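# Move 96-well plate from nest N1 to bench spot B1

## Task

Take the 96-well plate out of plate nest N1 and set it on bench spot B1 with its long side running along the taped outline and the plate lying wholly inside it. Then release it and move the gripper away from it.

## Robot and tools

Robot: two arms, left_arm and right_arm. Each arm has six revolute joints and a parallel two-finger gripper. Seen from behind the arms, nest N1 is on the left and bench spot B1 is on the right.

Scene frame: the origin is on the table surface midway between the arms. +x points out over the table, +z points up, and left_arm sits on the +y side. The names left and right belong to the arms, not to image sides. The root link of left_arm is at (-0.018, +0.244, 0) m with quat_wxyz (+1.000, 0, 0, +0.008). The root link of right_arm is at (-0.018, -0.283, 0) m with quat_wxyz (+0.996, 0, 0, -0.086).

Gripper: the fingers extend along the gripper's +z axis and close along its y axis. end_effector_position is the pinch point between the pads, roughly 1 cm short of the fingertips. The reported hand position can be a little wrong, and more so when the arm is stretched far out.

Tool execute_actions, argument actions: a list holding one item or none.
- An empty list sends nothing and just reports the current state.
- {"rows": [...], "steps": n} runs a move lasting n control steps. n is at most 15 and defaults to 15; each step is 1/30 s. Each row is used for one step, and if there are fewer rows than steps the last row repeats.
- {"steps": n} with no rows is a wait of up to 300 steps, counted from the previous result. Your reply time counts toward it.
- The optional pictures flag (true/false) decides whether camera images come back. By default they do.

Row layout: exactly 14 numbers, and all 14 are needed even when only one arm moves. The first 7 are left_arm: waist, shoulder, elbow, wrist pitch, wrist yaw, wrist roll, gripper opening. The next 7 are the same for right_arm. The six joint numbers are absolute target angles in radians, on the same scale as the Joint positions line. They are not offsets. Stated ranges per arm are: waist -2.880..2.880, shoulder 0.000..3.142, elbow 0.000..3.019, wrist pitch -1.693..1.571, wrist yaw -1.571..1.571, wrist roll -2.094..2.094. The real stops may sit up to 0.019 rad either side of these. A call is rejected outright, and nothing is sent, if a target is more than 0.019 rad beyond a range end and also farther out than that joint's last reported angle. A target past the real stop is clipped to it, and the result may print "joint sent to its limit". That line can refer to an earlier move that is still running. If the line is missing, it does not prove there is more room.

Gripper opening: a scale from -1 (closed) to +1 (fully open, a pad gap of 0.094 m). Between the extremes, the fingers go to where grip_measured would read the commanded value. To hold the plate, keep commanding below grip_measured: about 0.03 below gives a firm grip, and a smaller margin gives a lighter one. Each pad pushes with at most about 50-62 N. It pushes briefly harder at first contact, and less on very thin parts. Each gripper's readings carry a fixed error of up to about 1 mm.

Motion limits: each step, a joint's target is kept within a fixed lead of its measured angle. The leads are waist 0.264, shoulder 0.32, elbow 0.276, wrist pitch 0.33, wrist yaw 0.186, wrist roll 0.522 rad. If the targets would place the hand more than 70 mm from where it is, all of that arm's targets are scaled back. Because of this, distant targets take several calls to reach. Moves of only a few mm may not shift the hand at all. Between calls the arms keep heading for the last row sent. They stop once everything has nearly stopped moving, or once a step is HELD. Fingers that are still moving carry on.

Result lines:
- State line: left_arm: … | right_arm: … gives each hand's position in m and its quat_wxyz, in the scene frame.
- Joint positions and Joint velocities: one block per arm, six joints followed by the pad gap (m and m/s).
- grip_measured: the measured opening on the command scale.
- HELD: marks steps on which all or part of your row was not sent.
- "joint command not followed": the clearance check changed or blocked joint targets. The rest of the row still ran.
- Joint torques: the drives' total outputs. They are nonzero even with no load, noisy, offset and scaled per arm, and friction affects them.
- MOTOR HOT: appears at 85 °C. At 100 °C an OVER-TEMPERATURE FAULT drops that arm. Holding loads heats the motors, even while you are thinking.

Tool zoom_image: camera is one of cam_low, cam_left_wrist, cam_right_wrist. region is [x0, y0, x1, y1] in pixels of that camera's last image, measured from its top-left corner, and can be at most 504x504. Every camera image is 896x504. Each wrist camera's optical frame has +z forward, +x right in the image and +y down.

Tool read_manual: optional section, which can only be "licences". It returns licence text and does not move anything.

Tool finished_scene: scene is the number of the current scene. Its result gives the next task.

Suggested order:
1. Look at the scene.
2. Open one gripper above the plate and align the finger axis across the plate.
3. Lower the gripper, close it below grip_measured, and lift a little.
4. Carry the plate to B1, turning it so its long side lies along the outline.
5. Lower it until it is within a few mm of the surface and open the gripper.
6. Lift away, then call finished_scene.

What to avoid: drops of more than a few mm, knocking anything off the table, the arms colliding or pressing on each other, slams and very hard pushes, and holding a load for a long time.

Each tool is called after "Call:" by a JSON object that holds its "op" and its "data".

## Session

Call:
{"op": "execute_actions", "data": {"actions": []}}

Scene clock: 0.00 s of 13200.00 s.
left_arm: end_effector_position=(+0.3199, +0.3847, +0.3919) grip_measured=+1.000 end_effector_quat_wxyz=(+0.243, +0.172, +0.802, +0.518) | right_arm: end_effector_position=(+0.3111, -0.5305, +0.2399) grip_measured=+1.000 end_effector_quat_wxyz=(-0.146, +0.260, +0.926, -0.231)
Joint positions: left_arm=[ 0.035  0.769  0.888 -0.636 -0.801  0.956  0.094] | right_arm=[-0.269  1.537  1.398 -1.665  0.506  0.168  0.094]
Joint velocities: left_arm=[ 0.005 -0.015 -0.022  0.017  0.007  0.007  0.   ] | right_arm=[ 0.005 -0.005 -0.012 -0.012 -0.051 -0.081  0.   ]
Joint torques (N m, as the arm reports them, + toward a larger angle): no reading

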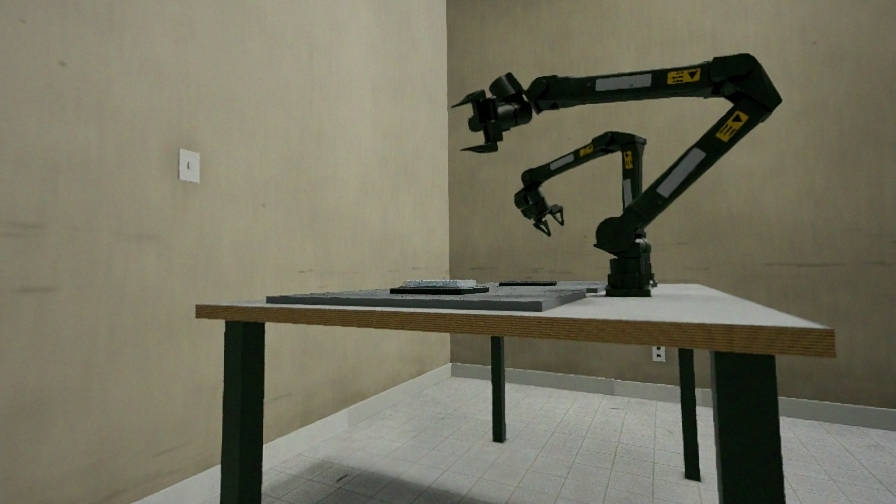

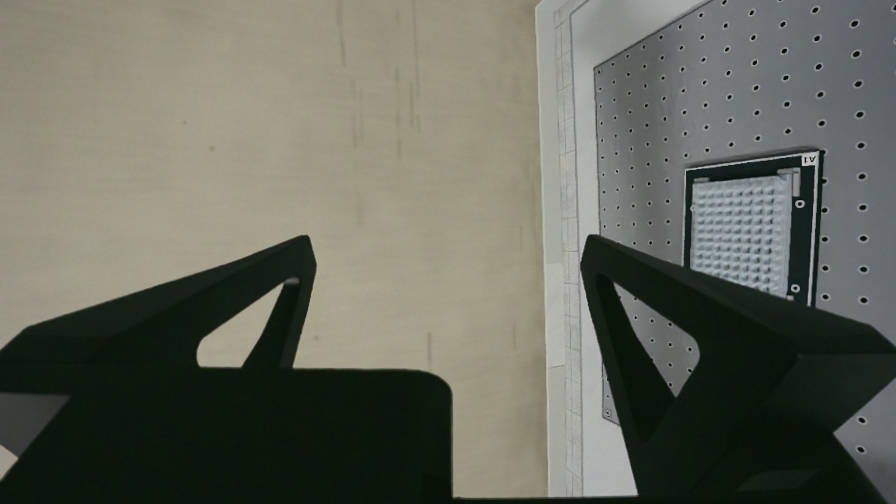

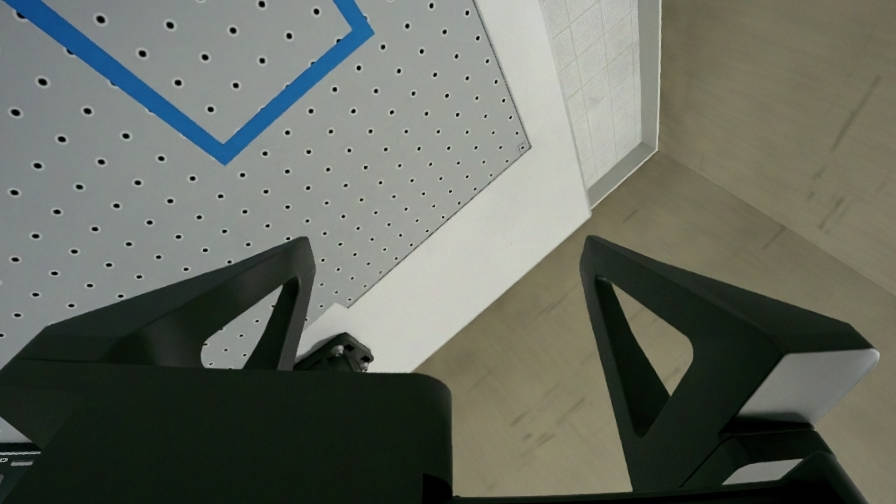

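Call:
{"op": "execute_actions", "data": {"actions": [{"rows": [[0.0, 1.0, 1.0, -0.95, 0.0, 0.0, 1.0, 0.0, 1.0, 1.0, -0.95, 0.0, 0.0, 1.0]], "steps": 15}], "pictures": false}}

Call:
{"op": "execute_actions", "data": {"actions": [{"steps": 45}]}}

Scene clock: 11.23 s of 13200.00 s.
left_arm: end_effector_position=(+0.3789, +0.2513, +0.2622) grip_measured=+1.000 end_effector_quat_wxyz=(+0.284, +0.023, +0.959, +0.013) | right_arm: end_effector_position=(+0.3633, -0.3453, +0.2941) grip_measured=+1.000 end_effector_quat_wxyz=(+0.313, +0.086, +0.946, -0.023)
Joint positions: left_arm=[ 0.001  1.02   0.967 -0.942 -0.003  0.065  0.094] | right_arm=[ 0.011  0.953  0.988 -0.967  0.001  0.02   0.094]
Joint velocities: left_arm=[-0.015 -0.151  0.027 -0.007  0.037 -0.374  0.   ] | right_arm=[-0.112 -0.054 -0.002  0.022  0.022 -0.051  0.   ]
Joint torques (N m, as the arm reports them, + toward a larger angle): left_arm=[ 1.17 -4.15 13.27  1.23  0.17 -0.11] | right_arm=[-1.24 -0.93 11.34  2.17 -0.08 -0.03]
Steps of this call (steps 1 to 90: nothing new was sent; then 7.73 s passed at rest; steps 91 to 105: all 15 steps of this action). Readings (joint positions):
91: left_arm=[0.036 0.782 0.898 -0.685 -0.731 0.890] | right_arm=[-0.262 1.526 1.378 -1.634 0.471 0.158]
92: left_arm=[0.031 0.809 0.927 -0.775 -0.638 0.798] | right_arm=[-0.247 1.495 1.330 -1.567 0.423 0.144]
94: left_arm=[0.018 0.897 0.967 -0.877 -0.447 0.605] | right_arm=[-0.182 1.410 1.208 -1.446 0.314 0.118]
98: left_arm=[0.004 1.030 0.969 -0.931 -0.070 0.269] | right_arm=[-0.021 1.180 1.005 -1.162 0.053 0.066]
105: the state above

Scene clock: 12.73 s of 13200.00 s.
left_arm: end_effector_position=(+0.3777, +0.2513, +0.2658) grip_measured=+1.000 end_effector_quat_wxyz=(+0.289, -0.003, +0.957, +0.006) | right_arm: end_effector_position=(+0.3696, -0.3481, +0.2784) grip_measured=+1.000 end_effector_quat_wxyz=(+0.292, +0.083, +0.952, -0.024)
Joint positions: left_arm=[ 0.001  1.011  0.967 -0.942 -0.003  0.012  0.094] | right_arm=[ 0.007  0.996  0.988 -0.967  0.001  0.008  0.094]
Joint velocities: left_arm=[-0.005 -0.005  0.002  0.002  0.022  0.007  0.   ] | right_arm=[-0.005 -0.015  0.002 -0.017  0.051 -0.051  0.   ]
Joint torques (N m, as the arm reports them, + toward a larger angle): left_arm=[ 1.08 -4.71 13.41  1.31  0.18 -0.16] | right_arm=[-1.19 -5.12 11.26  2.24 -0.08 -0.03]
Steps of this call (steps 1 to 30: the robot went on to your last target; steps 31 to 45: nothing new was sent). Readings (joint positions):
1: left_arm=[0.001 1.016 0.967 -0.942 -0.003 0.055] | right_arm=[0.009 0.954 0.988 -0.967 0.001 0.018]
2: left_arm=[0.001 1.013 0.967 -0.942 -0.003 0.046] | right_arm=[0.007 0.961 0.988 -0.967 0.001 0.016]
4: left_arm=[0.001 1.011 0.967 -0.942 -0.003 0.034] | right_arm=[0.007 0.977 0.988 -0.967 0.001 0.013]
8: left_arm=[0.001 1.011 0.967 -0.942 -0.003 0.021] | right_arm=[0.007 0.996 0.988 -0.967 0.001 0.010]
45: the state above
All arms were judged still, so your last target was given up. Only a new action makes them travel on or press farther. Fingers that are still opening or closing keep moving.

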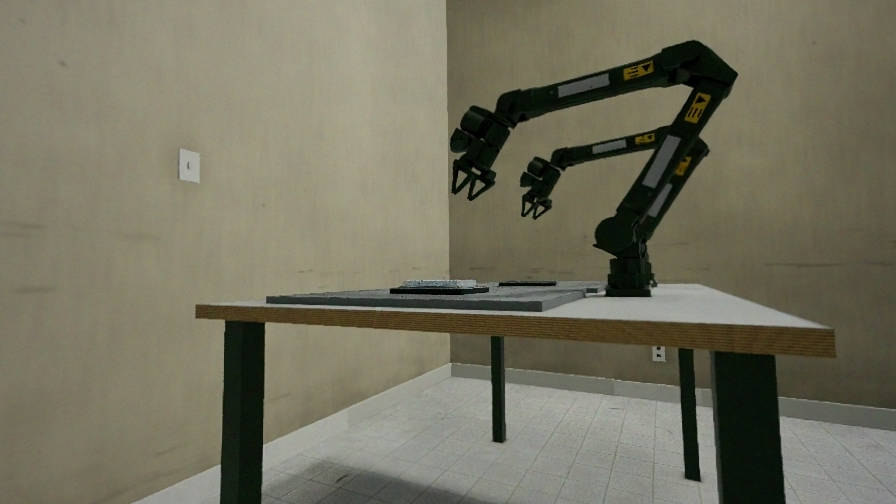

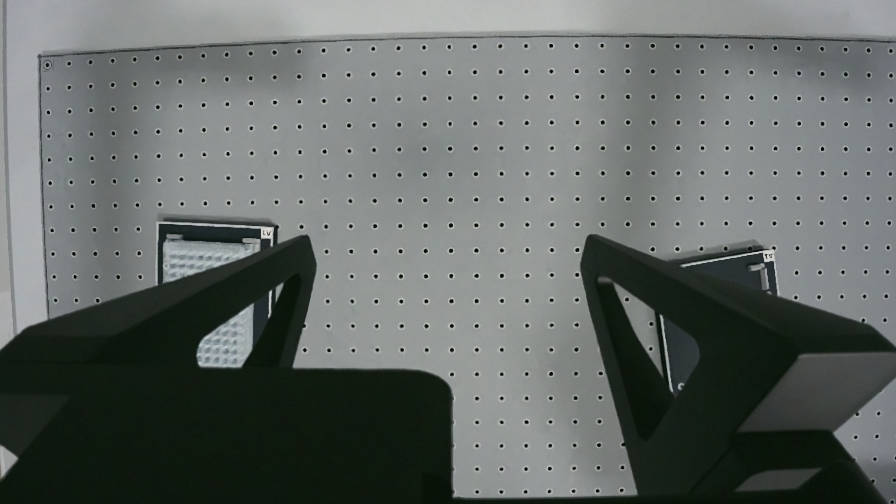

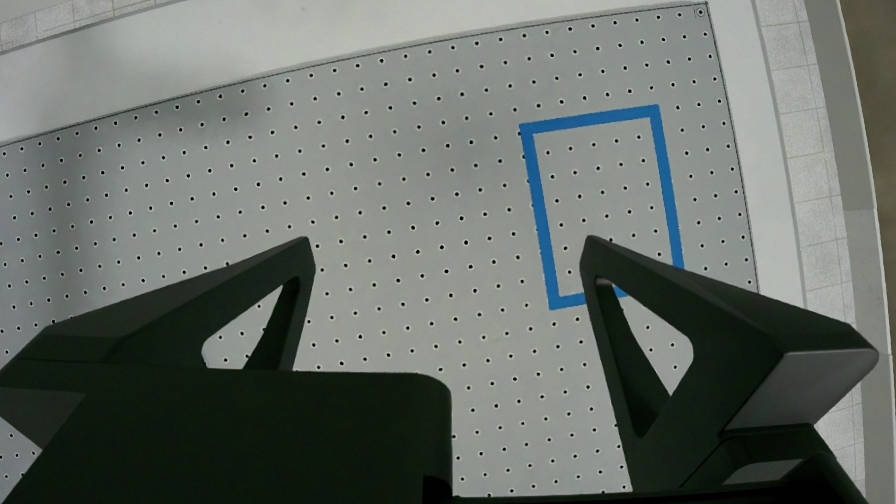

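Call:
{"op": "execute_actions", "data": {"actions": [{"rows": [[0.1, 1.08, 1.03, -1.0, 0.0, 0.1, 1.0, -0.05, 1.0, 1.0, -0.95, 0.0, 0.0, 1.0],[0.2, 1.16, 1.06, -1.05, 0.0, 0.2, 1.0, -0.1, 1.0, 1.0, -0.95, 0.0, 0.0, 1.0],[0.3, 1.24, 1.09, -1.1, 0.0, 0.3, 1.0, -0.15, 1.0, 1.0, -0.95, 0.0, 0.0, 1.0],[0.4, 1.32, 1.12, -1.15, 0.0, 0.4, 1.0, -0.2, 1.0, 1.0, -0.95, 0.0, 0.0, 1.0],[0.5, 1.4, 1.15, -1.2, 0.0, 0.5, 1.0, -0.27, 1.0, 1.0, -0.95, 0.0, 0.0, 1.0],[0.592, 1.45, 1.17, -1.255, 0.0, 0.608, 1.0, -0.342, 1.0, 1.0, -0.95, 0.0, 0.0, 1.0]], "steps": 15}], "pictures": false}}

Call:
{"op": "execute_actions", "data": {"actions": [{"steps": 30}]}}

Scene clock: 67.83 s of 13200.00 s.
left_arm: end_effector_position=(+0.3032, +0.4855, +0.1258) grip_measured=+1.000 end_effector_quat_wxyz=(-0.019, -0.066, +0.998, -0.011) | right_arm: end_effector_position=(+0.3209, -0.4817, +0.2784) grip_measured=+1.000 end_effector_quat_wxyz=(+0.283, +0.253, +0.922, -0.077)
Joint positions: left_arm=[ 0.628  1.487  1.106 -1.233 -0.003  0.512  0.094] | right_arm=[-0.356  0.996  0.988 -0.967  0.003  0.006  0.094]
Joint velocities: left_arm=[ 0.425  0.132 -0.012 -0.188 -0.051  0.505  0.   ] | right_arm=[ 0.171  0.005 -0.002 -0.007 -0.022  0.022  0.   ]
Joint torques (N m, as the arm reports them, + toward a larger angle): left_arm=[ -3.51 -12.2   14.14   0.23   0.19   0.13] | right_arm=[-0.45 -5.15 11.16  2.27 -0.12  0.  ]
Steps of this call (steps 1 to 90: nothing new was sent; then 51.60 s passed at rest; steps 91 to 105: all 15 steps of this action). Readings (joint positions):
91: left_arm=[0.008 1.015 0.969 -0.950 -0.000 0.024] | right_arm=[0.004 0.996 0.988 -0.967 0.000 0.008]
92: left_arm=[0.031 1.027 0.977 -0.973 0.004 0.050] | right_arm=[-0.008 0.996 0.988 -0.967 -0.001 0.007]
94: left_arm=[0.120 1.083 1.005 -1.023 0.005 0.112] | right_arm=[-0.071 0.996 0.988 -0.967 -0.003 0.006]
98: left_arm=[0.319 1.272 1.072 -1.132 0.005 0.276] | right_arm=[-0.300 0.996 0.988 -0.967 0.000 0.006]
105: the state above

Scene clock: 68.83 s of 13200.00 s.
left_arm: end_effector_position=(+0.3153, +0.4749, +0.1376) grip_measured=+1.000 end_effector_quat_wxyz=(-0.010, -0.005, +1.000, -0.005) | right_arm: end_effector_position=(+0.3228, -0.4783, +0.2784) grip_measured=+1.000 end_effector_quat_wxyz=(+0.283, +0.249, +0.923, -0.076)
Joint positions: left_arm=[ 0.589  1.471  1.122 -1.243 -0.002  0.596  0.094] | right_arm=[-0.347  0.996  0.988 -0.967  0.003  0.006  0.094]
Joint velocities: left_arm=[-0.024 -0.005 -0.007  0.017 -0.022 -0.022  0.   ] | right_arm=[ 0.005  0.005 -0.002  0.007  0.037 -0.007  0.   ]
Joint torques (N m, as the arm reports them, + toward a larger angle): left_arm=[  1.39 -10.43  13.09   0.2    0.18   0.06] | right_arm=[-0.54 -5.08 11.27  2.25 -0.13 -0.01]
Steps of this call (steps 1 to 30: the robot went on to your last target). Readings (joint positions):
1: left_arm=[0.637 1.488 1.106 -1.238 -0.003 0.528] | right_arm=[-0.351 0.996 0.988 -0.967 0.003 0.006]
2: left_arm=[0.637 1.486 1.107 -1.241 -0.003 0.541] | right_arm=[-0.348 0.996 0.988 -0.967 0.003 0.006]
4: left_arm=[0.623 1.481 1.113 -1.243 -0.003 0.561] | right_arm=[-0.347 0.996 0.988 -0.967 0.003 0.006]
8: left_arm=[0.592 1.472 1.121 -1.243 -0.002 0.582] | right_arm=[-0.347 0.996 0.988 -0.967 0.003 0.006]
30: the state above
All arms were judged still, so your last target was given up. Only a new action makes them travel on or press farther. Fingers that are still opening or closing keep moving.

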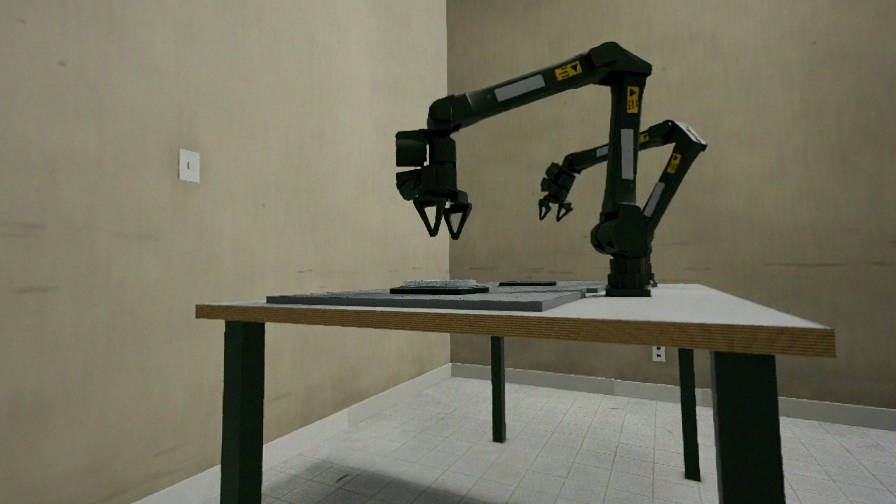

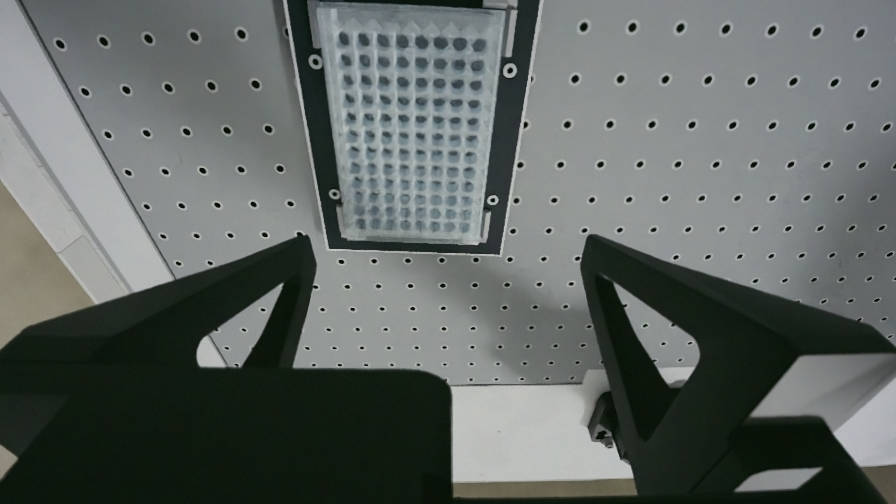

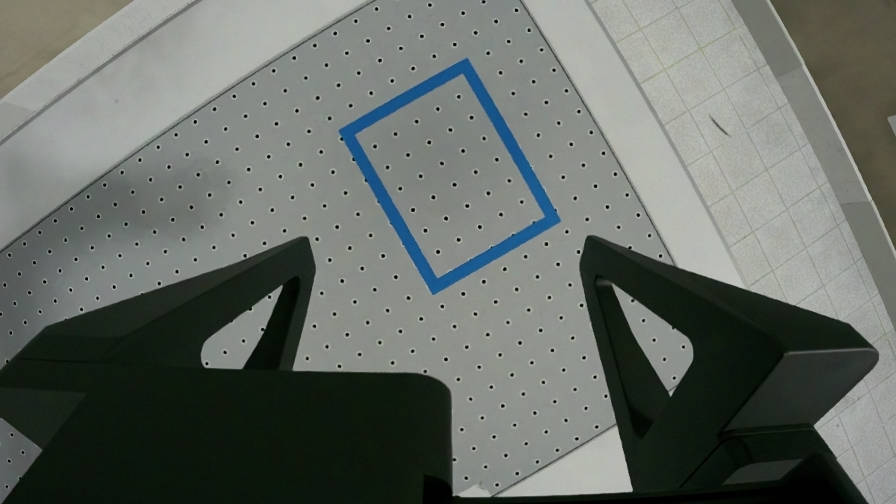

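Call:
{"op": "execute_actions", "data": {"actions": [{"rows": [[0.6, 1.47, 1.15, -1.22, 0.0, 0.62, 1.0, -0.342, 1.0, 1.0, -0.95, 0.0, 0.0, 1.0],[0.606, 1.485, 1.13, -1.18, 0.0, 0.635, 1.0, -0.342, 1.0, 1.0, -0.95, 0.0, 0.0, 1.0],[0.612, 1.5, 1.11, -1.14, 0.0, 0.65, 1.0, -0.342, 1.0, 1.0, -0.95, 0.0, 0.0, 1.0],[0.618, 1.515, 1.09, -1.1, 0.0, 0.66, 1.0, -0.342, 1.0, 1.0, -0.95, 0.0, 0.0, 1.0],[0.623, 1.53, 1.07, -1.06, 0.0, 0.67, 1.0, -0.342, 1.0, 1.0, -0.95, 0.0, 0.0, 1.0],[0.627, 1.545, 1.05, -1.03, 0.0, 0.682, 1.0, -0.342, 1.0, 1.0, -0.95, 0.0, 0.0, 1.0]], "steps": 15}], "pictures": false}}

Call:
{"op": "execute_actions", "data": {"actions": [{"steps": 20}]}}

Scene clock: 104.57 s of 13200.00 s.
left_arm: end_effector_position=(+0.3145, +0.4927, +0.0753) grip_measured=+1.000 end_effector_quat_wxyz=(+0.001, +0.012, +1.000, +0.002) | right_arm: end_effector_position=(+0.3228, -0.4783, +0.2784) grip_measured=+1.000 end_effector_quat_wxyz=(+0.283, +0.249, +0.923, -0.076)
Joint positions: left_arm=[ 0.626  1.551  1.032 -1.048 -0.002  0.665  0.094] | right_arm=[-0.347  0.996  0.988 -0.967  0.003  0.006  0.094]
Joint velocities: left_arm=[ 0.005  0.005 -0.002  0.007  0.007  0.051  0.   ] | right_arm=[-0.005  0.015 -0.012 -0.007 -0.051 -0.051  0.   ]
Joint torques (N m, as the arm reports them, + toward a larger angle): left_arm=[ 1.14 -9.92  9.85  1.22  0.18  0.05] | right_arm=[-0.52 -5.07 11.24  2.29 -0.13 -0.01]
Steps of this call (steps 1 to 90: nothing new was sent; then 32.23 s passed at rest; steps 91 to 105: all 15 steps of this action). Readings (joint positions):
91: left_arm=[0.590 1.471 1.122 -1.242 -0.002 0.598] | right_arm=[-0.347 0.996 0.988 -0.967 0.003 0.006]
92: left_arm=[0.591 1.471 1.122 -1.233 -0.002 0.602] | right_arm=[-0.347 0.996 0.988 -0.967 0.003 0.006]
94: left_arm=[0.596 1.473 1.113 -1.182 -0.002 0.616] | right_arm=[-0.347 0.996 0.988 -0.967 0.003 0.006]
98: left_arm=[0.617 1.503 1.067 -1.063 -0.002 0.646] | right_arm=[-0.347 0.996 0.988 -0.967 0.003 0.006]
105: the state above

Scene clock: 105.23 s of 13200.00 s.
left_arm: end_effector_position=(+0.3154, +0.4934, +0.0753) grip_measured=+1.000 end_effector_quat_wxyz=(+0.003, +0.014, +1.000, +0.004) | right_arm: end_effector_position=(+0.3228, -0.4783, +0.2784) grip_measured=+1.000 end_effector_quat_wxyz=(+0.283, +0.249, +0.923, -0.076)
Joint positions: left_arm=[ 0.626  1.551  1.032 -1.043 -0.002  0.67   0.094] | right_arm=[-0.347  0.996  0.988 -0.967  0.003  0.006  0.094]
Joint velocities: left_arm=[-0.005 -0.015 -0.002 -0.012 -0.037  0.037  0.   ] | right_arm=[-0.005 -0.005 -0.002  0.007  0.037  0.007  0.   ]
Joint torques (N m, as the arm reports them, + toward a larger angle): left_arm=[ 1.16 -9.82  9.84  1.31  0.19  0.08] | right_arm=[-0.27 -5.11 11.25  2.27 -0.12  0.01]
Steps of this call (steps 1 to 15: the robot went on to your last target; steps 16 to 20: nothing new was sent). Readings (joint positions):
1: left_arm=[0.626 1.551 1.032 -1.046 -0.002 0.666] | right_arm=[-0.347 0.996 0.988 -0.967 0.003 0.006]
2: left_arm=[0.626 1.551 1.032 -1.044 -0.002 0.667] | right_arm=[-0.347 0.996 0.988 -0.967 0.003 0.006]
4: left_arm=[0.626 1.551 1.032 -1.044 -0.002 0.668] | right_arm=[-0.347 0.996 0.988 -0.967 0.003 0.006]
8: left_arm=[0.626 1.551 1.032 -1.043 -0.002 0.669] | right_arm=[-0.347 0.996 0.988 -0.967 0.003 0.006]
20: the state above
All arms were judged still, so your last target was given up. Only a new action makes them travel on or press farther. Fingers that are still opening or closing keep moving.

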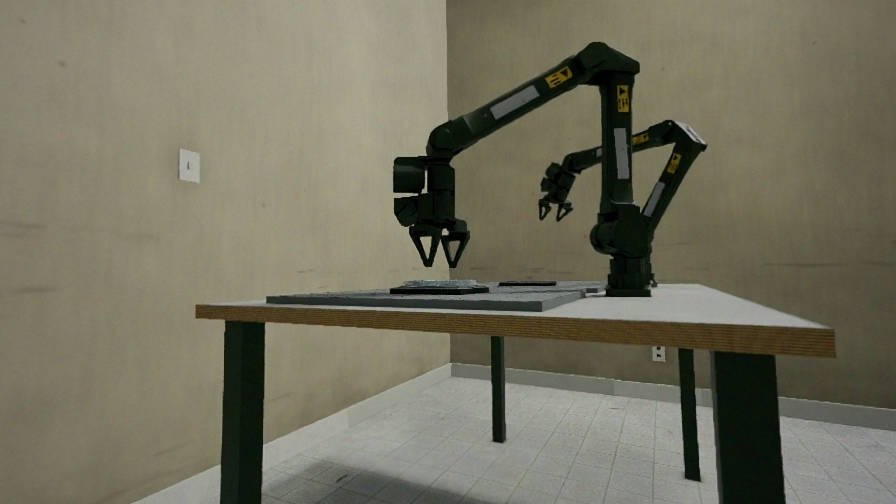

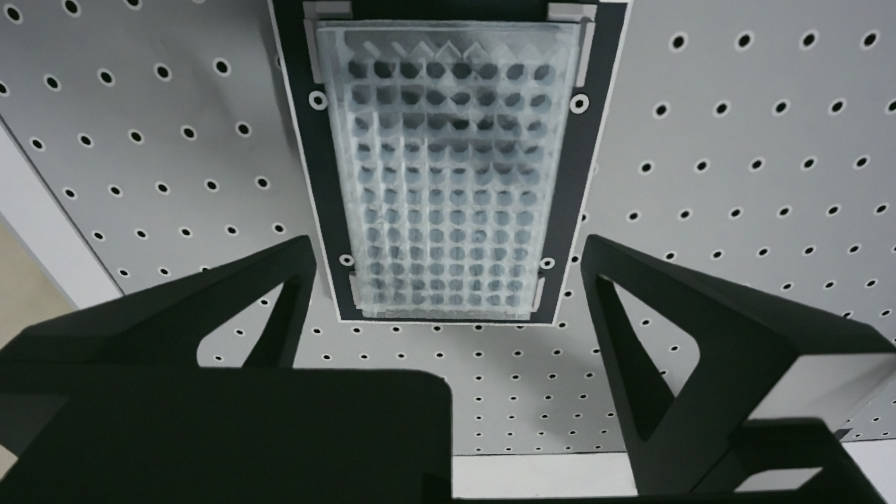

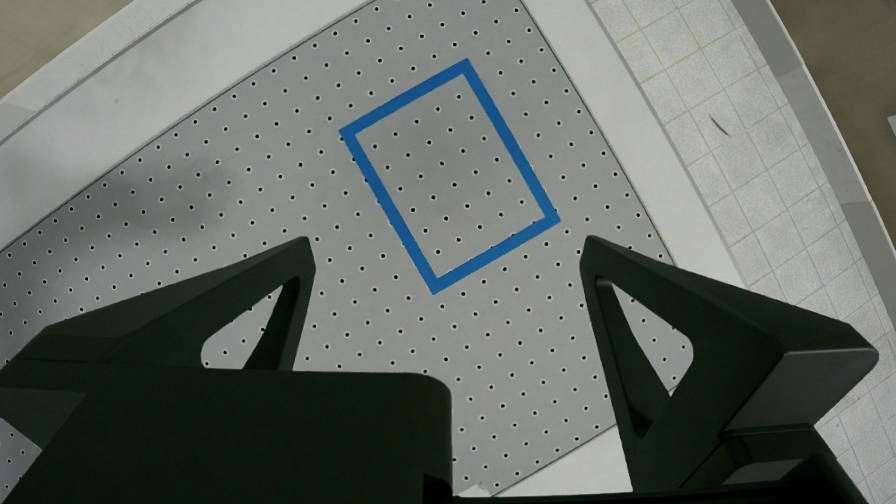

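Call:
{"op": "execute_actions", "data": {"actions": [{"rows": [[0.627, 1.555, 1.044, -1.015, 0.0, 0.685, 1.0, -0.342, 1.0, 1.0, -0.95, 0.0, 0.0, 1.0],[0.627, 1.565, 1.038, -1.0, 0.0, 0.688, 1.0, -0.342, 1.0, 1.0, -0.95, 0.0, 0.0, 1.0],[0.627, 1.575, 1.031, -0.985, 0.0, 0.69, 1.0, -0.342, 1.0, 1.0, -0.95, 0.0, 0.0, 1.0],[0.627, 1.586, 1.024, -0.97, 0.0, 0.692, 1.0, -0.342, 1.0, 1.0, -0.95, 0.0, 0.0, 1.0],[0.627, 1.596, 1.018, -0.957, 0.0, 0.692, 1.0, -0.342, 1.0, 1.0, -0.95, 0.0, 0.0, 1.0]], "steps": 15}], "pictures": false}}

Call:
{"op": "execute_actions", "data": {"actions": [{"steps": 15}]}}

Scene clock: 128.23 s of 13200.00 s.
left_arm: end_effector_position=(+0.3192, +0.4962, +0.0533) grip_measured=+1.000 end_effector_quat_wxyz=(+0.007, +0.019, +1.000, +0.007) | right_arm: end_effector_position=(+0.3228, -0.4783, +0.2784) grip_measured=+1.000 end_effector_quat_wxyz=(+0.283, +0.249, +0.923, -0.076)
Joint positions: left_arm=[ 0.626  1.588  1.009 -0.972 -0.002  0.679  0.094] | right_arm=[-0.347  0.996  0.988 -0.967  0.003  0.006  0.094]
Joint velocities: left_arm=[ 0.015 -0.005  0.002  0.002 -0.007 -0.022  0.   ] | right_arm=[-0.005 -0.015  0.007 -0.012  0.081  0.007  0.   ]
Joint torques (N m, as the arm reports them, + toward a larger angle): left_arm=[ 1.3  -9.2   8.82  1.36  0.21  0.11] | right_arm=[-0.58 -5.28 11.26  2.31 -0.12  0.01]
Steps of this call (steps 1 to 90: nothing new was sent; then 19.50 s passed at rest; steps 91 to 105: all 15 steps of this action). Readings (joint positions):
91: left_arm=[0.626 1.551 1.032 -1.041 -0.002 0.670] | right_arm=[-0.347 0.996 0.988 -0.967 0.003 0.006]
92: left_arm=[0.626 1.551 1.032 -1.035 -0.002 0.671] | right_arm=[-0.347 0.996 0.988 -0.967 0.003 0.006]
94: left_arm=[0.626 1.552 1.030 -1.012 -0.002 0.674] | right_arm=[-0.347 0.996 0.988 -0.967 0.003 0.006]
98: left_arm=[0.626 1.571 1.020 -0.975 -0.002 0.677] | right_arm=[-0.347 0.996 0.988 -0.967 0.003 0.006]
105: the state above

Scene clock: 128.73 s of 13200.00 s.
left_arm: end_effector_position=(+0.3193, +0.4963, +0.0533) grip_measured=+1.000 end_effector_quat_wxyz=(+0.008, +0.019, +1.000, +0.007) | right_arm: end_effector_position=(+0.3228, -0.4783, +0.2784) grip_measured=+1.000 end_effector_quat_wxyz=(+0.283, +0.249, +0.923, -0.076)
Joint positions: left_arm=[ 0.626  1.588  1.009 -0.971 -0.002  0.68   0.094] | right_arm=[-0.347  0.996  0.988 -0.967  0.003  0.006  0.094]
Joint velocities: left_arm=[-0.005 -0.005 -0.012 -0.002 -0.037 -0.022  0.   ] | right_arm=[ 0.005  0.005 -0.002 -0.007  0.066  0.007  0.   ]
Joint torques (N m, as the arm reports them, + toward a larger angle): left_arm=[ 1.04 -8.8   8.88  1.21  0.2   0.08] | right_arm=[-0.44 -5.19 11.26  2.27 -0.12  0.  ]
Steps of this call (steps 1 to 15: the robot went on to your last target). Readings (joint positions):
1: left_arm=[0.626 1.588 1.009 -0.971 -0.002 0.679] | right_arm=[-0.347 0.996 0.988 -0.967 0.003 0.006]
2: left_arm=[0.626 1.588 1.009 -0.971 -0.002 0.680] | right_arm=[-0.347 0.996 0.988 -0.967 0.003 0.006]
4: left_arm=[0.626 1.588 1.009 -0.971 -0.002 0.680] | right_arm=[-0.347 0.996 0.988 -0.967 0.003 0.006]
8: left_arm=[0.626 1.588 1.009 -0.971 -0.002 0.680] | right_arm=[-0.347 0.996 0.988 -0.967 0.003 0.006]
15: the state above
All arms were judged still, so your last target was given up. Only a new action makes them travel on or press farther. Fingers that are still opening or closing keep moving.

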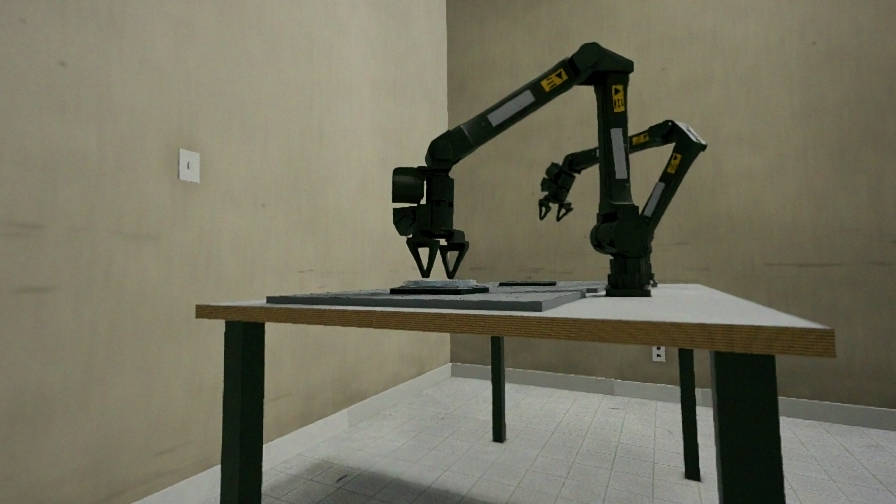

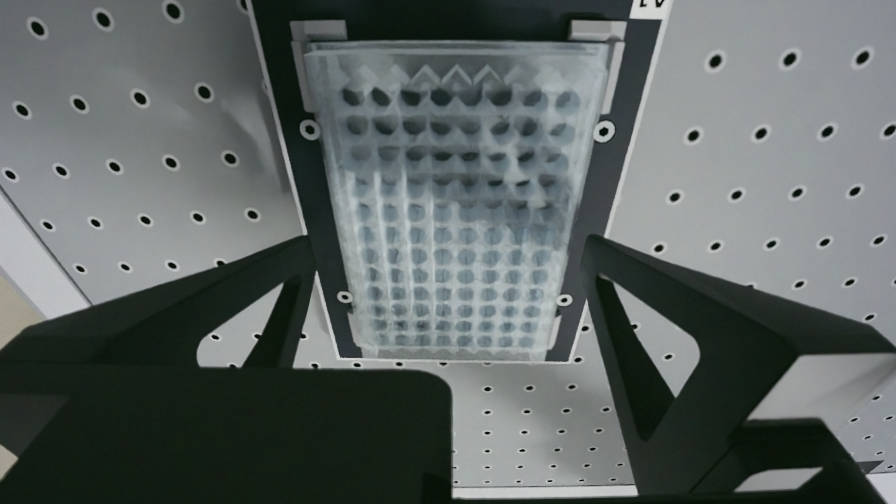

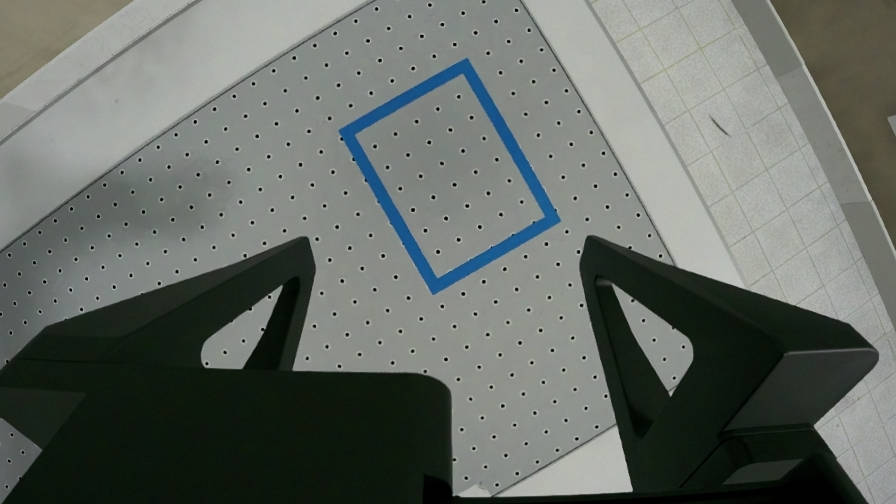

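Call:
{"op": "execute_actions", "data": {"actions": [{"rows": [[0.627, 1.6, 1.015, -0.957, 0.0, 0.692, 1.0, -0.342, 1.0, 1.0, -0.95, 0.0, 0.0, 1.0],[0.627, 1.605, 1.012, -0.957, 0.0, 0.692, 1.0, -0.342, 1.0, 1.0, -0.95, 0.0, 0.0, 1.0],[0.627, 1.61, 1.009, -0.957, 0.0, 0.692, 1.0, -0.342, 1.0, 1.0, -0.95, 0.0, 0.0, 1.0]], "steps": 15}]}}

Scene clock: 135.97 s of 13200.00 s.
left_arm: end_effector_position=(+0.3171, +0.4946, +0.0490) grip_measured=+1.000 end_effector_quat_wxyz=(+0.003, +0.019, +1.000, +0.004) | right_arm: end_effector_position=(+0.3228, -0.4783, +0.2784) grip_measured=+1.000 end_effector_quat_wxyz=(+0.283, +0.249, +0.923, -0.076)
Joint positions: left_arm=[ 0.626  1.594  1.004 -0.971 -0.002  0.68   0.094] | right_arm=[-0.347  0.996  0.988 -0.967  0.003  0.006  0.094]
Joint velocities: left_arm=[-0.005  0.015 -0.002  0.002 -0.051  0.037  0.   ] | right_arm=[-0.005 -0.015 -0.002 -0.002 -0.081  0.11   0.   ]
Joint torques (N m, as the arm reports them, + toward a larger angle): left_arm=[ 1.27 -8.61  8.49  1.28  0.21  0.08] | right_arm=[-0.49 -5.09 11.28  2.31 -0.11  0.  ]
Steps of this call (steps 1 to 90: nothing new was sent; then 3.73 s passed at rest; steps 91 to 105: all 15 steps of this action). Readings (joint positions):
91: left_arm=[0.626 1.588 1.009 -0.971 -0.002 0.680] | right_arm=[-0.347 0.996 0.988 -0.967 0.003 0.006]
92: left_arm=[0.626 1.588 1.009 -0.971 -0.002 0.680] | right_arm=[-0.347 0.996 0.988 -0.967 0.003 0.006]
94: left_arm=[0.626 1.588 1.008 -0.971 -0.002 0.680] | right_arm=[-0.347 0.996 0.988 -0.967 0.003 0.006]
98: left_arm=[0.626 1.592 1.005 -0.971 -0.002 0.680] | right_arm=[-0.347 0.996 0.988 -0.967 0.003 0.006]
105: the state above

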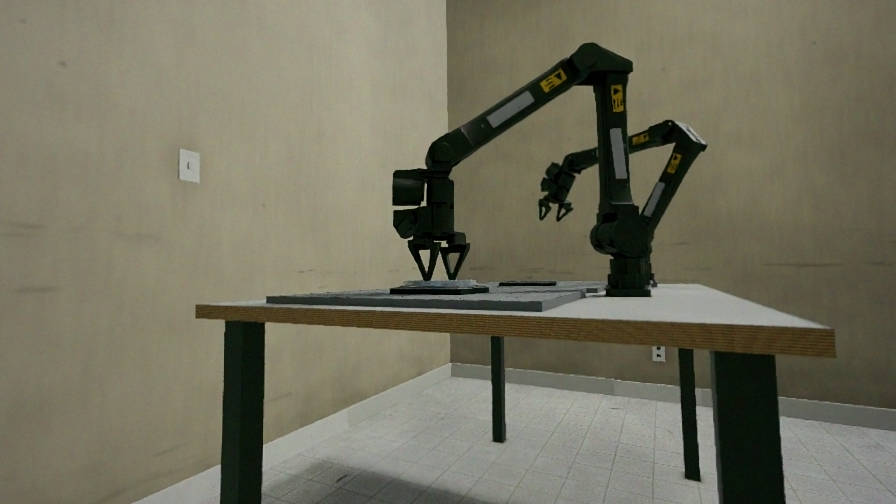

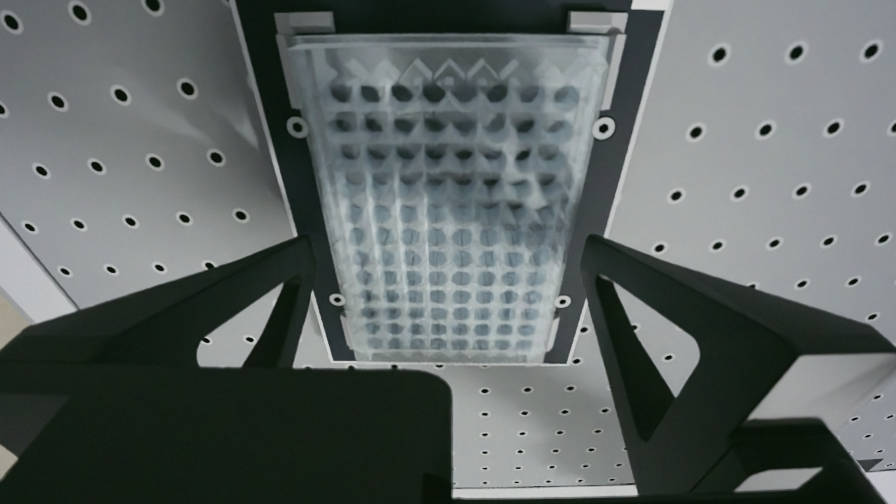

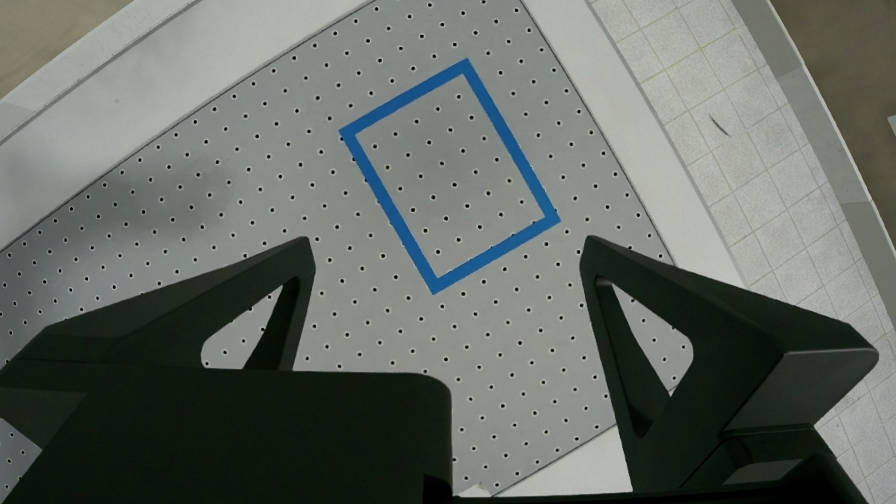

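Call:
{"op": "zoom_image", "data": {"camera": "cam_low", "region": [370, 230, 510, 310]}}

Region (370, 230, 510, 310) of cam_low's 896x504 image, scaled by 3.600, with more detail than that image has; it fills the top 288 rows of this view, and the rest is white.

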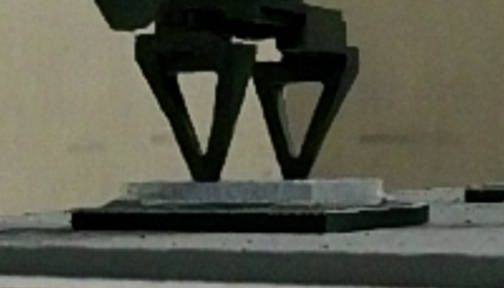

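Call:
{"op": "execute_actions", "data": {"actions": [{"rows": [[0.627, 1.613, 1.0076, -0.957, 0.0, 0.692, 1.0, -0.342, 1.0, 1.0, -0.95, 0.0, 0.0, 1.0],[0.627, 1.616, 1.0062, -0.957, 0.0, 0.692, 1.0, -0.342, 1.0, 1.0, -0.95, 0.0, 0.0, 1.0],[0.627, 1.619, 1.0048, -0.954, 0.0, 0.692, 1.0, -0.342, 1.0, 1.0, -0.95, 0.0, 0.0, 1.0],[0.627, 1.622, 1.0034, -0.95, 0.0, 0.692, 1.0, -0.342, 1.0, 1.0, -0.95, 0.0, 0.0, 1.0],[0.627, 1.625, 1.002, -0.946, 0.0, 0.692, 1.0, -0.342, 1.0, 1.0, -0.95, 0.0, 0.0, 1.0],[0.627, 1.628, 1.0006, -0.942, 0.0, 0.692, 1.0, -0.342, 1.0, 1.0, -0.95, 0.0, 0.0, 1.0],[0.627, 1.631, 0.9993, -0.938, 0.0, 0.692, 1.0, -0.342, 1.0, 1.0, -0.95, 0.0, 0.0, 1.0],[0.627, 1.634, 0.998, -0.934, 0.0, 0.692, 1.0, -0.342, 1.0, 1.0, -0.95, 0.0, 0.0, 1.0]], "steps": 15}], "pictures": false}}

Call:
{"op": "execute_actions", "data": {"actions": [{"steps": 10}]}}

Scene clock: 154.23 s of 13200.00 s.
left_arm: end_effector_position=(+0.3161, +0.4936, +0.0355) grip_measured=+1.000 end_effector_quat_wxyz=(-0.002, +0.019, +1.000, -0.001) | right_arm: end_effector_position=(+0.3228, -0.4783, +0.2784) grip_measured=+1.000 end_effector_quat_wxyz=(+0.283, +0.249, +0.923, -0.076)
Joint positions: left_arm=[ 0.626  1.62   0.993 -0.948 -0.001  0.68   0.094] | right_arm=[-0.347  0.996  0.988 -0.967  0.003  0.006  0.094]
Joint velocities: left_arm=[ 0.005 -0.005 -0.007 -0.002 -0.007  0.051  0.   ] | right_arm=[-0.015 -0.005  0.007 -0.022  0.066  0.007  0.   ]
Joint torques (N m, as the arm reports them, + toward a larger angle): left_arm=[ 0.74 -9.02  8.17  1.14  0.14  0.06] | right_arm=[-0.67 -5.06 11.29  2.25 -0.13  0.  ]
Steps of this call (steps 1 to 15: the robot went on to your last target; steps 16 to 90: nothing new was sent; then 14.77 s passed at rest; steps 91 to 105: all 15 steps of this action). Readings (joint positions):
91: left_arm=[0.626 1.594 1.004 -0.971 -0.002 0.680] | right_arm=[-0.347 0.996 0.988 -0.967 0.003 0.006]
92: left_arm=[0.626 1.595 1.004 -0.971 -0.002 0.680] | right_arm=[-0.347 0.996 0.988 -0.967 0.003 0.006]
94: left_arm=[0.626 1.597 1.004 -0.969 -0.002 0.680] | right_arm=[-0.347 0.996 0.988 -0.967 0.003 0.006]
98: left_arm=[0.626 1.608 0.999 -0.955 -0.002 0.680] | right_arm=[-0.347 0.996 0.988 -0.967 0.003 0.006]
105: the state above

Scene clock: 154.57 s of 13200.00 s.
left_arm: end_effector_position=(+0.3161, +0.4936, +0.0355) grip_measured=+1.000 end_effector_quat_wxyz=(-0.002, +0.019, +1.000, -0.001) | right_arm: end_effector_position=(+0.3228, -0.4783, +0.2784) grip_measured=+1.000 end_effector_quat_wxyz=(+0.283, +0.249, +0.923, -0.076)
Joint positions: left_arm=[ 0.626  1.62   0.993 -0.948 -0.001  0.68   0.094] | right_arm=[-0.347  0.996  0.988 -0.967  0.003  0.006  0.094]
Joint velocities: left_arm=[-0.005  0.005  0.007 -0.012  0.007 -0.051  0.   ] | right_arm=[ 0.005 -0.005  0.002  0.007 -0.022  0.051  0.   ]
Joint torques (N m, as the arm reports them, + toward a larger angle): left_arm=[ 1.4  -9.08  8.24  1.14  0.14  0.08] | right_arm=[-0.56 -5.11 11.25  2.27 -0.14  0.  ]
Steps of this call (steps 1 to 10: the robot went on to your last target). Readings (joint positions):
1: left_arm=[0.626 1.620 0.993 -0.948 -0.001 0.680] | right_arm=[-0.347 0.996 0.988 -0.967 0.003 0.006]
2: left_arm=[0.626 1.620 0.993 -0.948 -0.001 0.680] | right_arm=[-0.347 0.996 0.988 -0.967 0.003 0.006]
4: left_arm=[0.626 1.620 0.993 -0.948 -0.001 0.680] | right_arm=[-0.347 0.996 0.988 -0.967 0.003 0.006]
8: left_arm=[0.626 1.620 0.993 -0.948 -0.001 0.680] | right_arm=[-0.347 0.996 0.988 -0.967 0.003 0.006]
10: the state above

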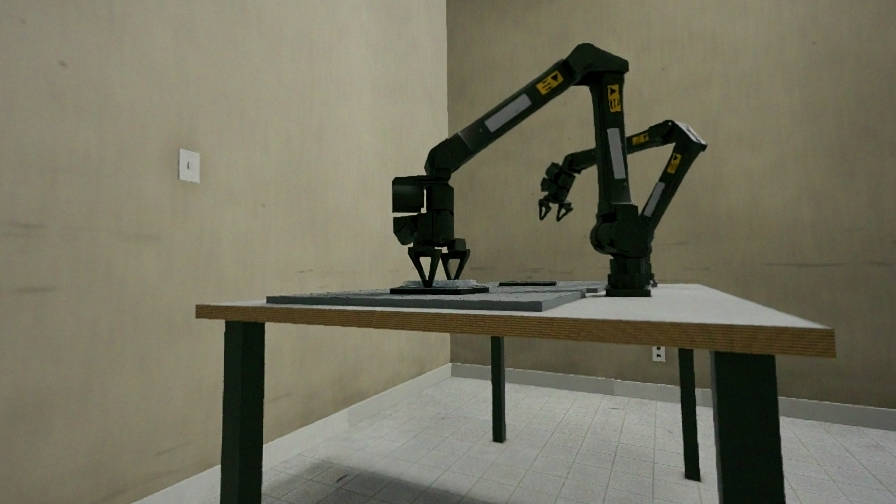

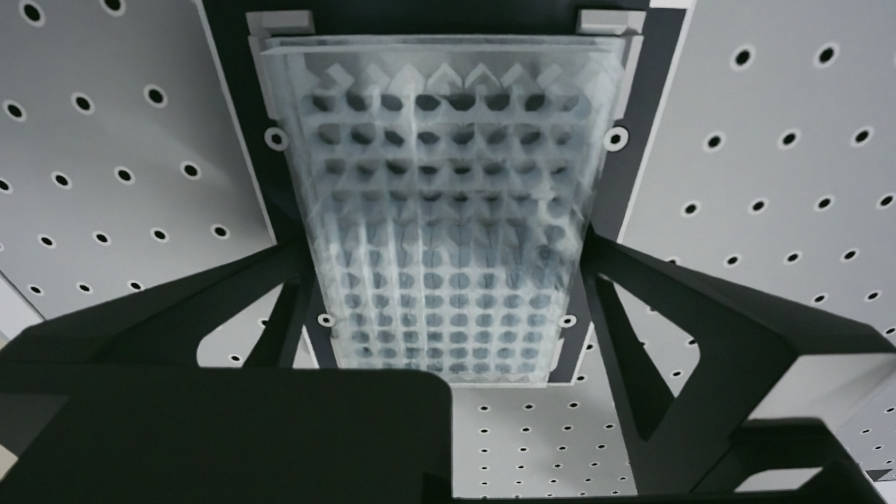

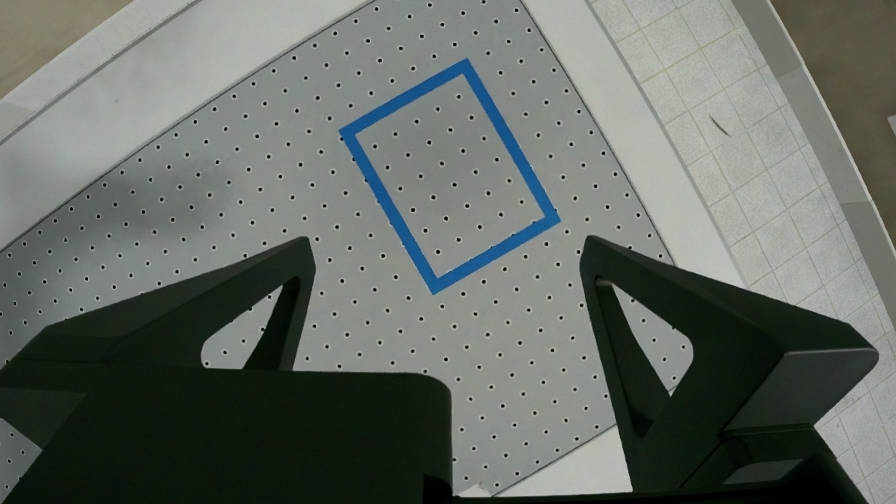

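Call:
{"op": "zoom_image", "data": {"camera": "cam_low", "region": [370, 230, 510, 310]}}

Region (370, 230, 510, 310) of cam_low's 896x504 image, scaled by 3.600, with more detail than that image has; it fills the top 288 rows of this view, and the rest is white.

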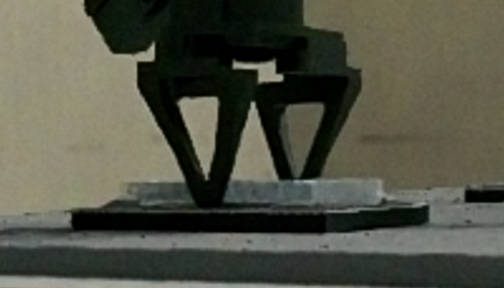

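Call:
{"op": "execute_actions", "data": {"actions": [{"rows": [[0.627, 1.634, 0.998, -0.934, 0.0, 0.692, 0.95, -0.342, 1.0, 1.0, -0.95, 0.0, 0.0, 1.0],[0.627, 1.634, 0.998, -0.934, 0.0, 0.692, 0.91, -0.342, 1.0, 1.0, -0.95, 0.0, 0.0, 1.0],[0.627, 1.634, 0.998, -0.934, 0.0, 0.692, 0.88, -0.342, 1.0, 1.0, -0.95, 0.0, 0.0, 1.0],[0.627, 1.634, 0.998, -0.934, 0.0, 0.692, 0.86, -0.342, 1.0, 1.0, -0.95, 0.0, 0.0, 1.0],[0.627, 1.634, 0.998, -0.934, 0.0, 0.692, 0.84, -0.342, 1.0, 1.0, -0.95, 0.0, 0.0, 1.0],[0.627, 1.634, 0.998, -0.934, 0.0, 0.692, 0.82, -0.342, 1.0, 1.0, -0.95, 0.0, 0.0, 1.0],[0.627, 1.634, 0.998, -0.934, 0.0, 0.692, 0.80, -0.342, 1.0, 1.0, -0.95, 0.0, 0.0, 1.0],[0.627, 1.634, 0.998, -0.934, 0.0, 0.692, 0.78, -0.342, 1.0, 1.0, -0.95, 0.0, 0.0, 1.0]], "steps": 15}], "pictures": false}}

Scene clock: 169.97 s of 13200.00 s.
left_arm: end_effector_position=(+0.3163, +0.4938, +0.0355) grip_measured=+0.795 end_effector_quat_wxyz=(-0.001, +0.019, +1.000, -0.000) | right_arm: end_effector_position=(+0.3228, -0.4783, +0.2784) grip_measured=+1.000 end_effector_quat_wxyz=(+0.283, +0.249, +0.923, -0.076)
Joint positions: left_arm=[ 0.626  1.62   0.993 -0.946 -0.001  0.68   0.084] | right_arm=[-0.347  0.996  0.988 -0.967  0.003  0.006  0.094]
Joint velocities: left_arm=[ 0.005 -0.015 -0.007 -0.002 -0.037  0.051 -0.   ] | right_arm=[-0.005 -0.024 -0.017 -0.002  0.022 -0.066  0.   ]
Joint torques (N m, as the arm reports them, + toward a larger angle): left_arm=[ 1.31 -8.53  7.99  1.08  0.12  0.08] | right_arm=[-0.53 -5.12 11.27  2.25 -0.14  0.  ]
Steps of this call (steps 1 to 15: the robot went on to your last target; steps 16 to 90: nothing new was sent; then 11.90 s passed at rest; steps 91 to 105: all 15 steps of this action). Readings (joint positions):
91: left_arm=[0.626 1.620 0.993 -0.948 -0.001 0.680] | right_arm=[-0.347 0.996 0.988 -0.967 0.003 0.006]
92: left_arm=[0.626 1.620 0.993 -0.948 -0.001 0.680] | right_arm=[-0.347 0.996 0.988 -0.967 0.003 0.006]
94: left_arm=[0.626 1.620 0.993 -0.948 -0.001 0.680] | right_arm=[-0.347 0.996 0.988 -0.967 0.003 0.006]
98: left_arm=[0.626 1.620 0.993 -0.946 -0.001 0.680] | right_arm=[-0.347 0.996 0.988 -0.967 0.003 0.006]
105: the state above


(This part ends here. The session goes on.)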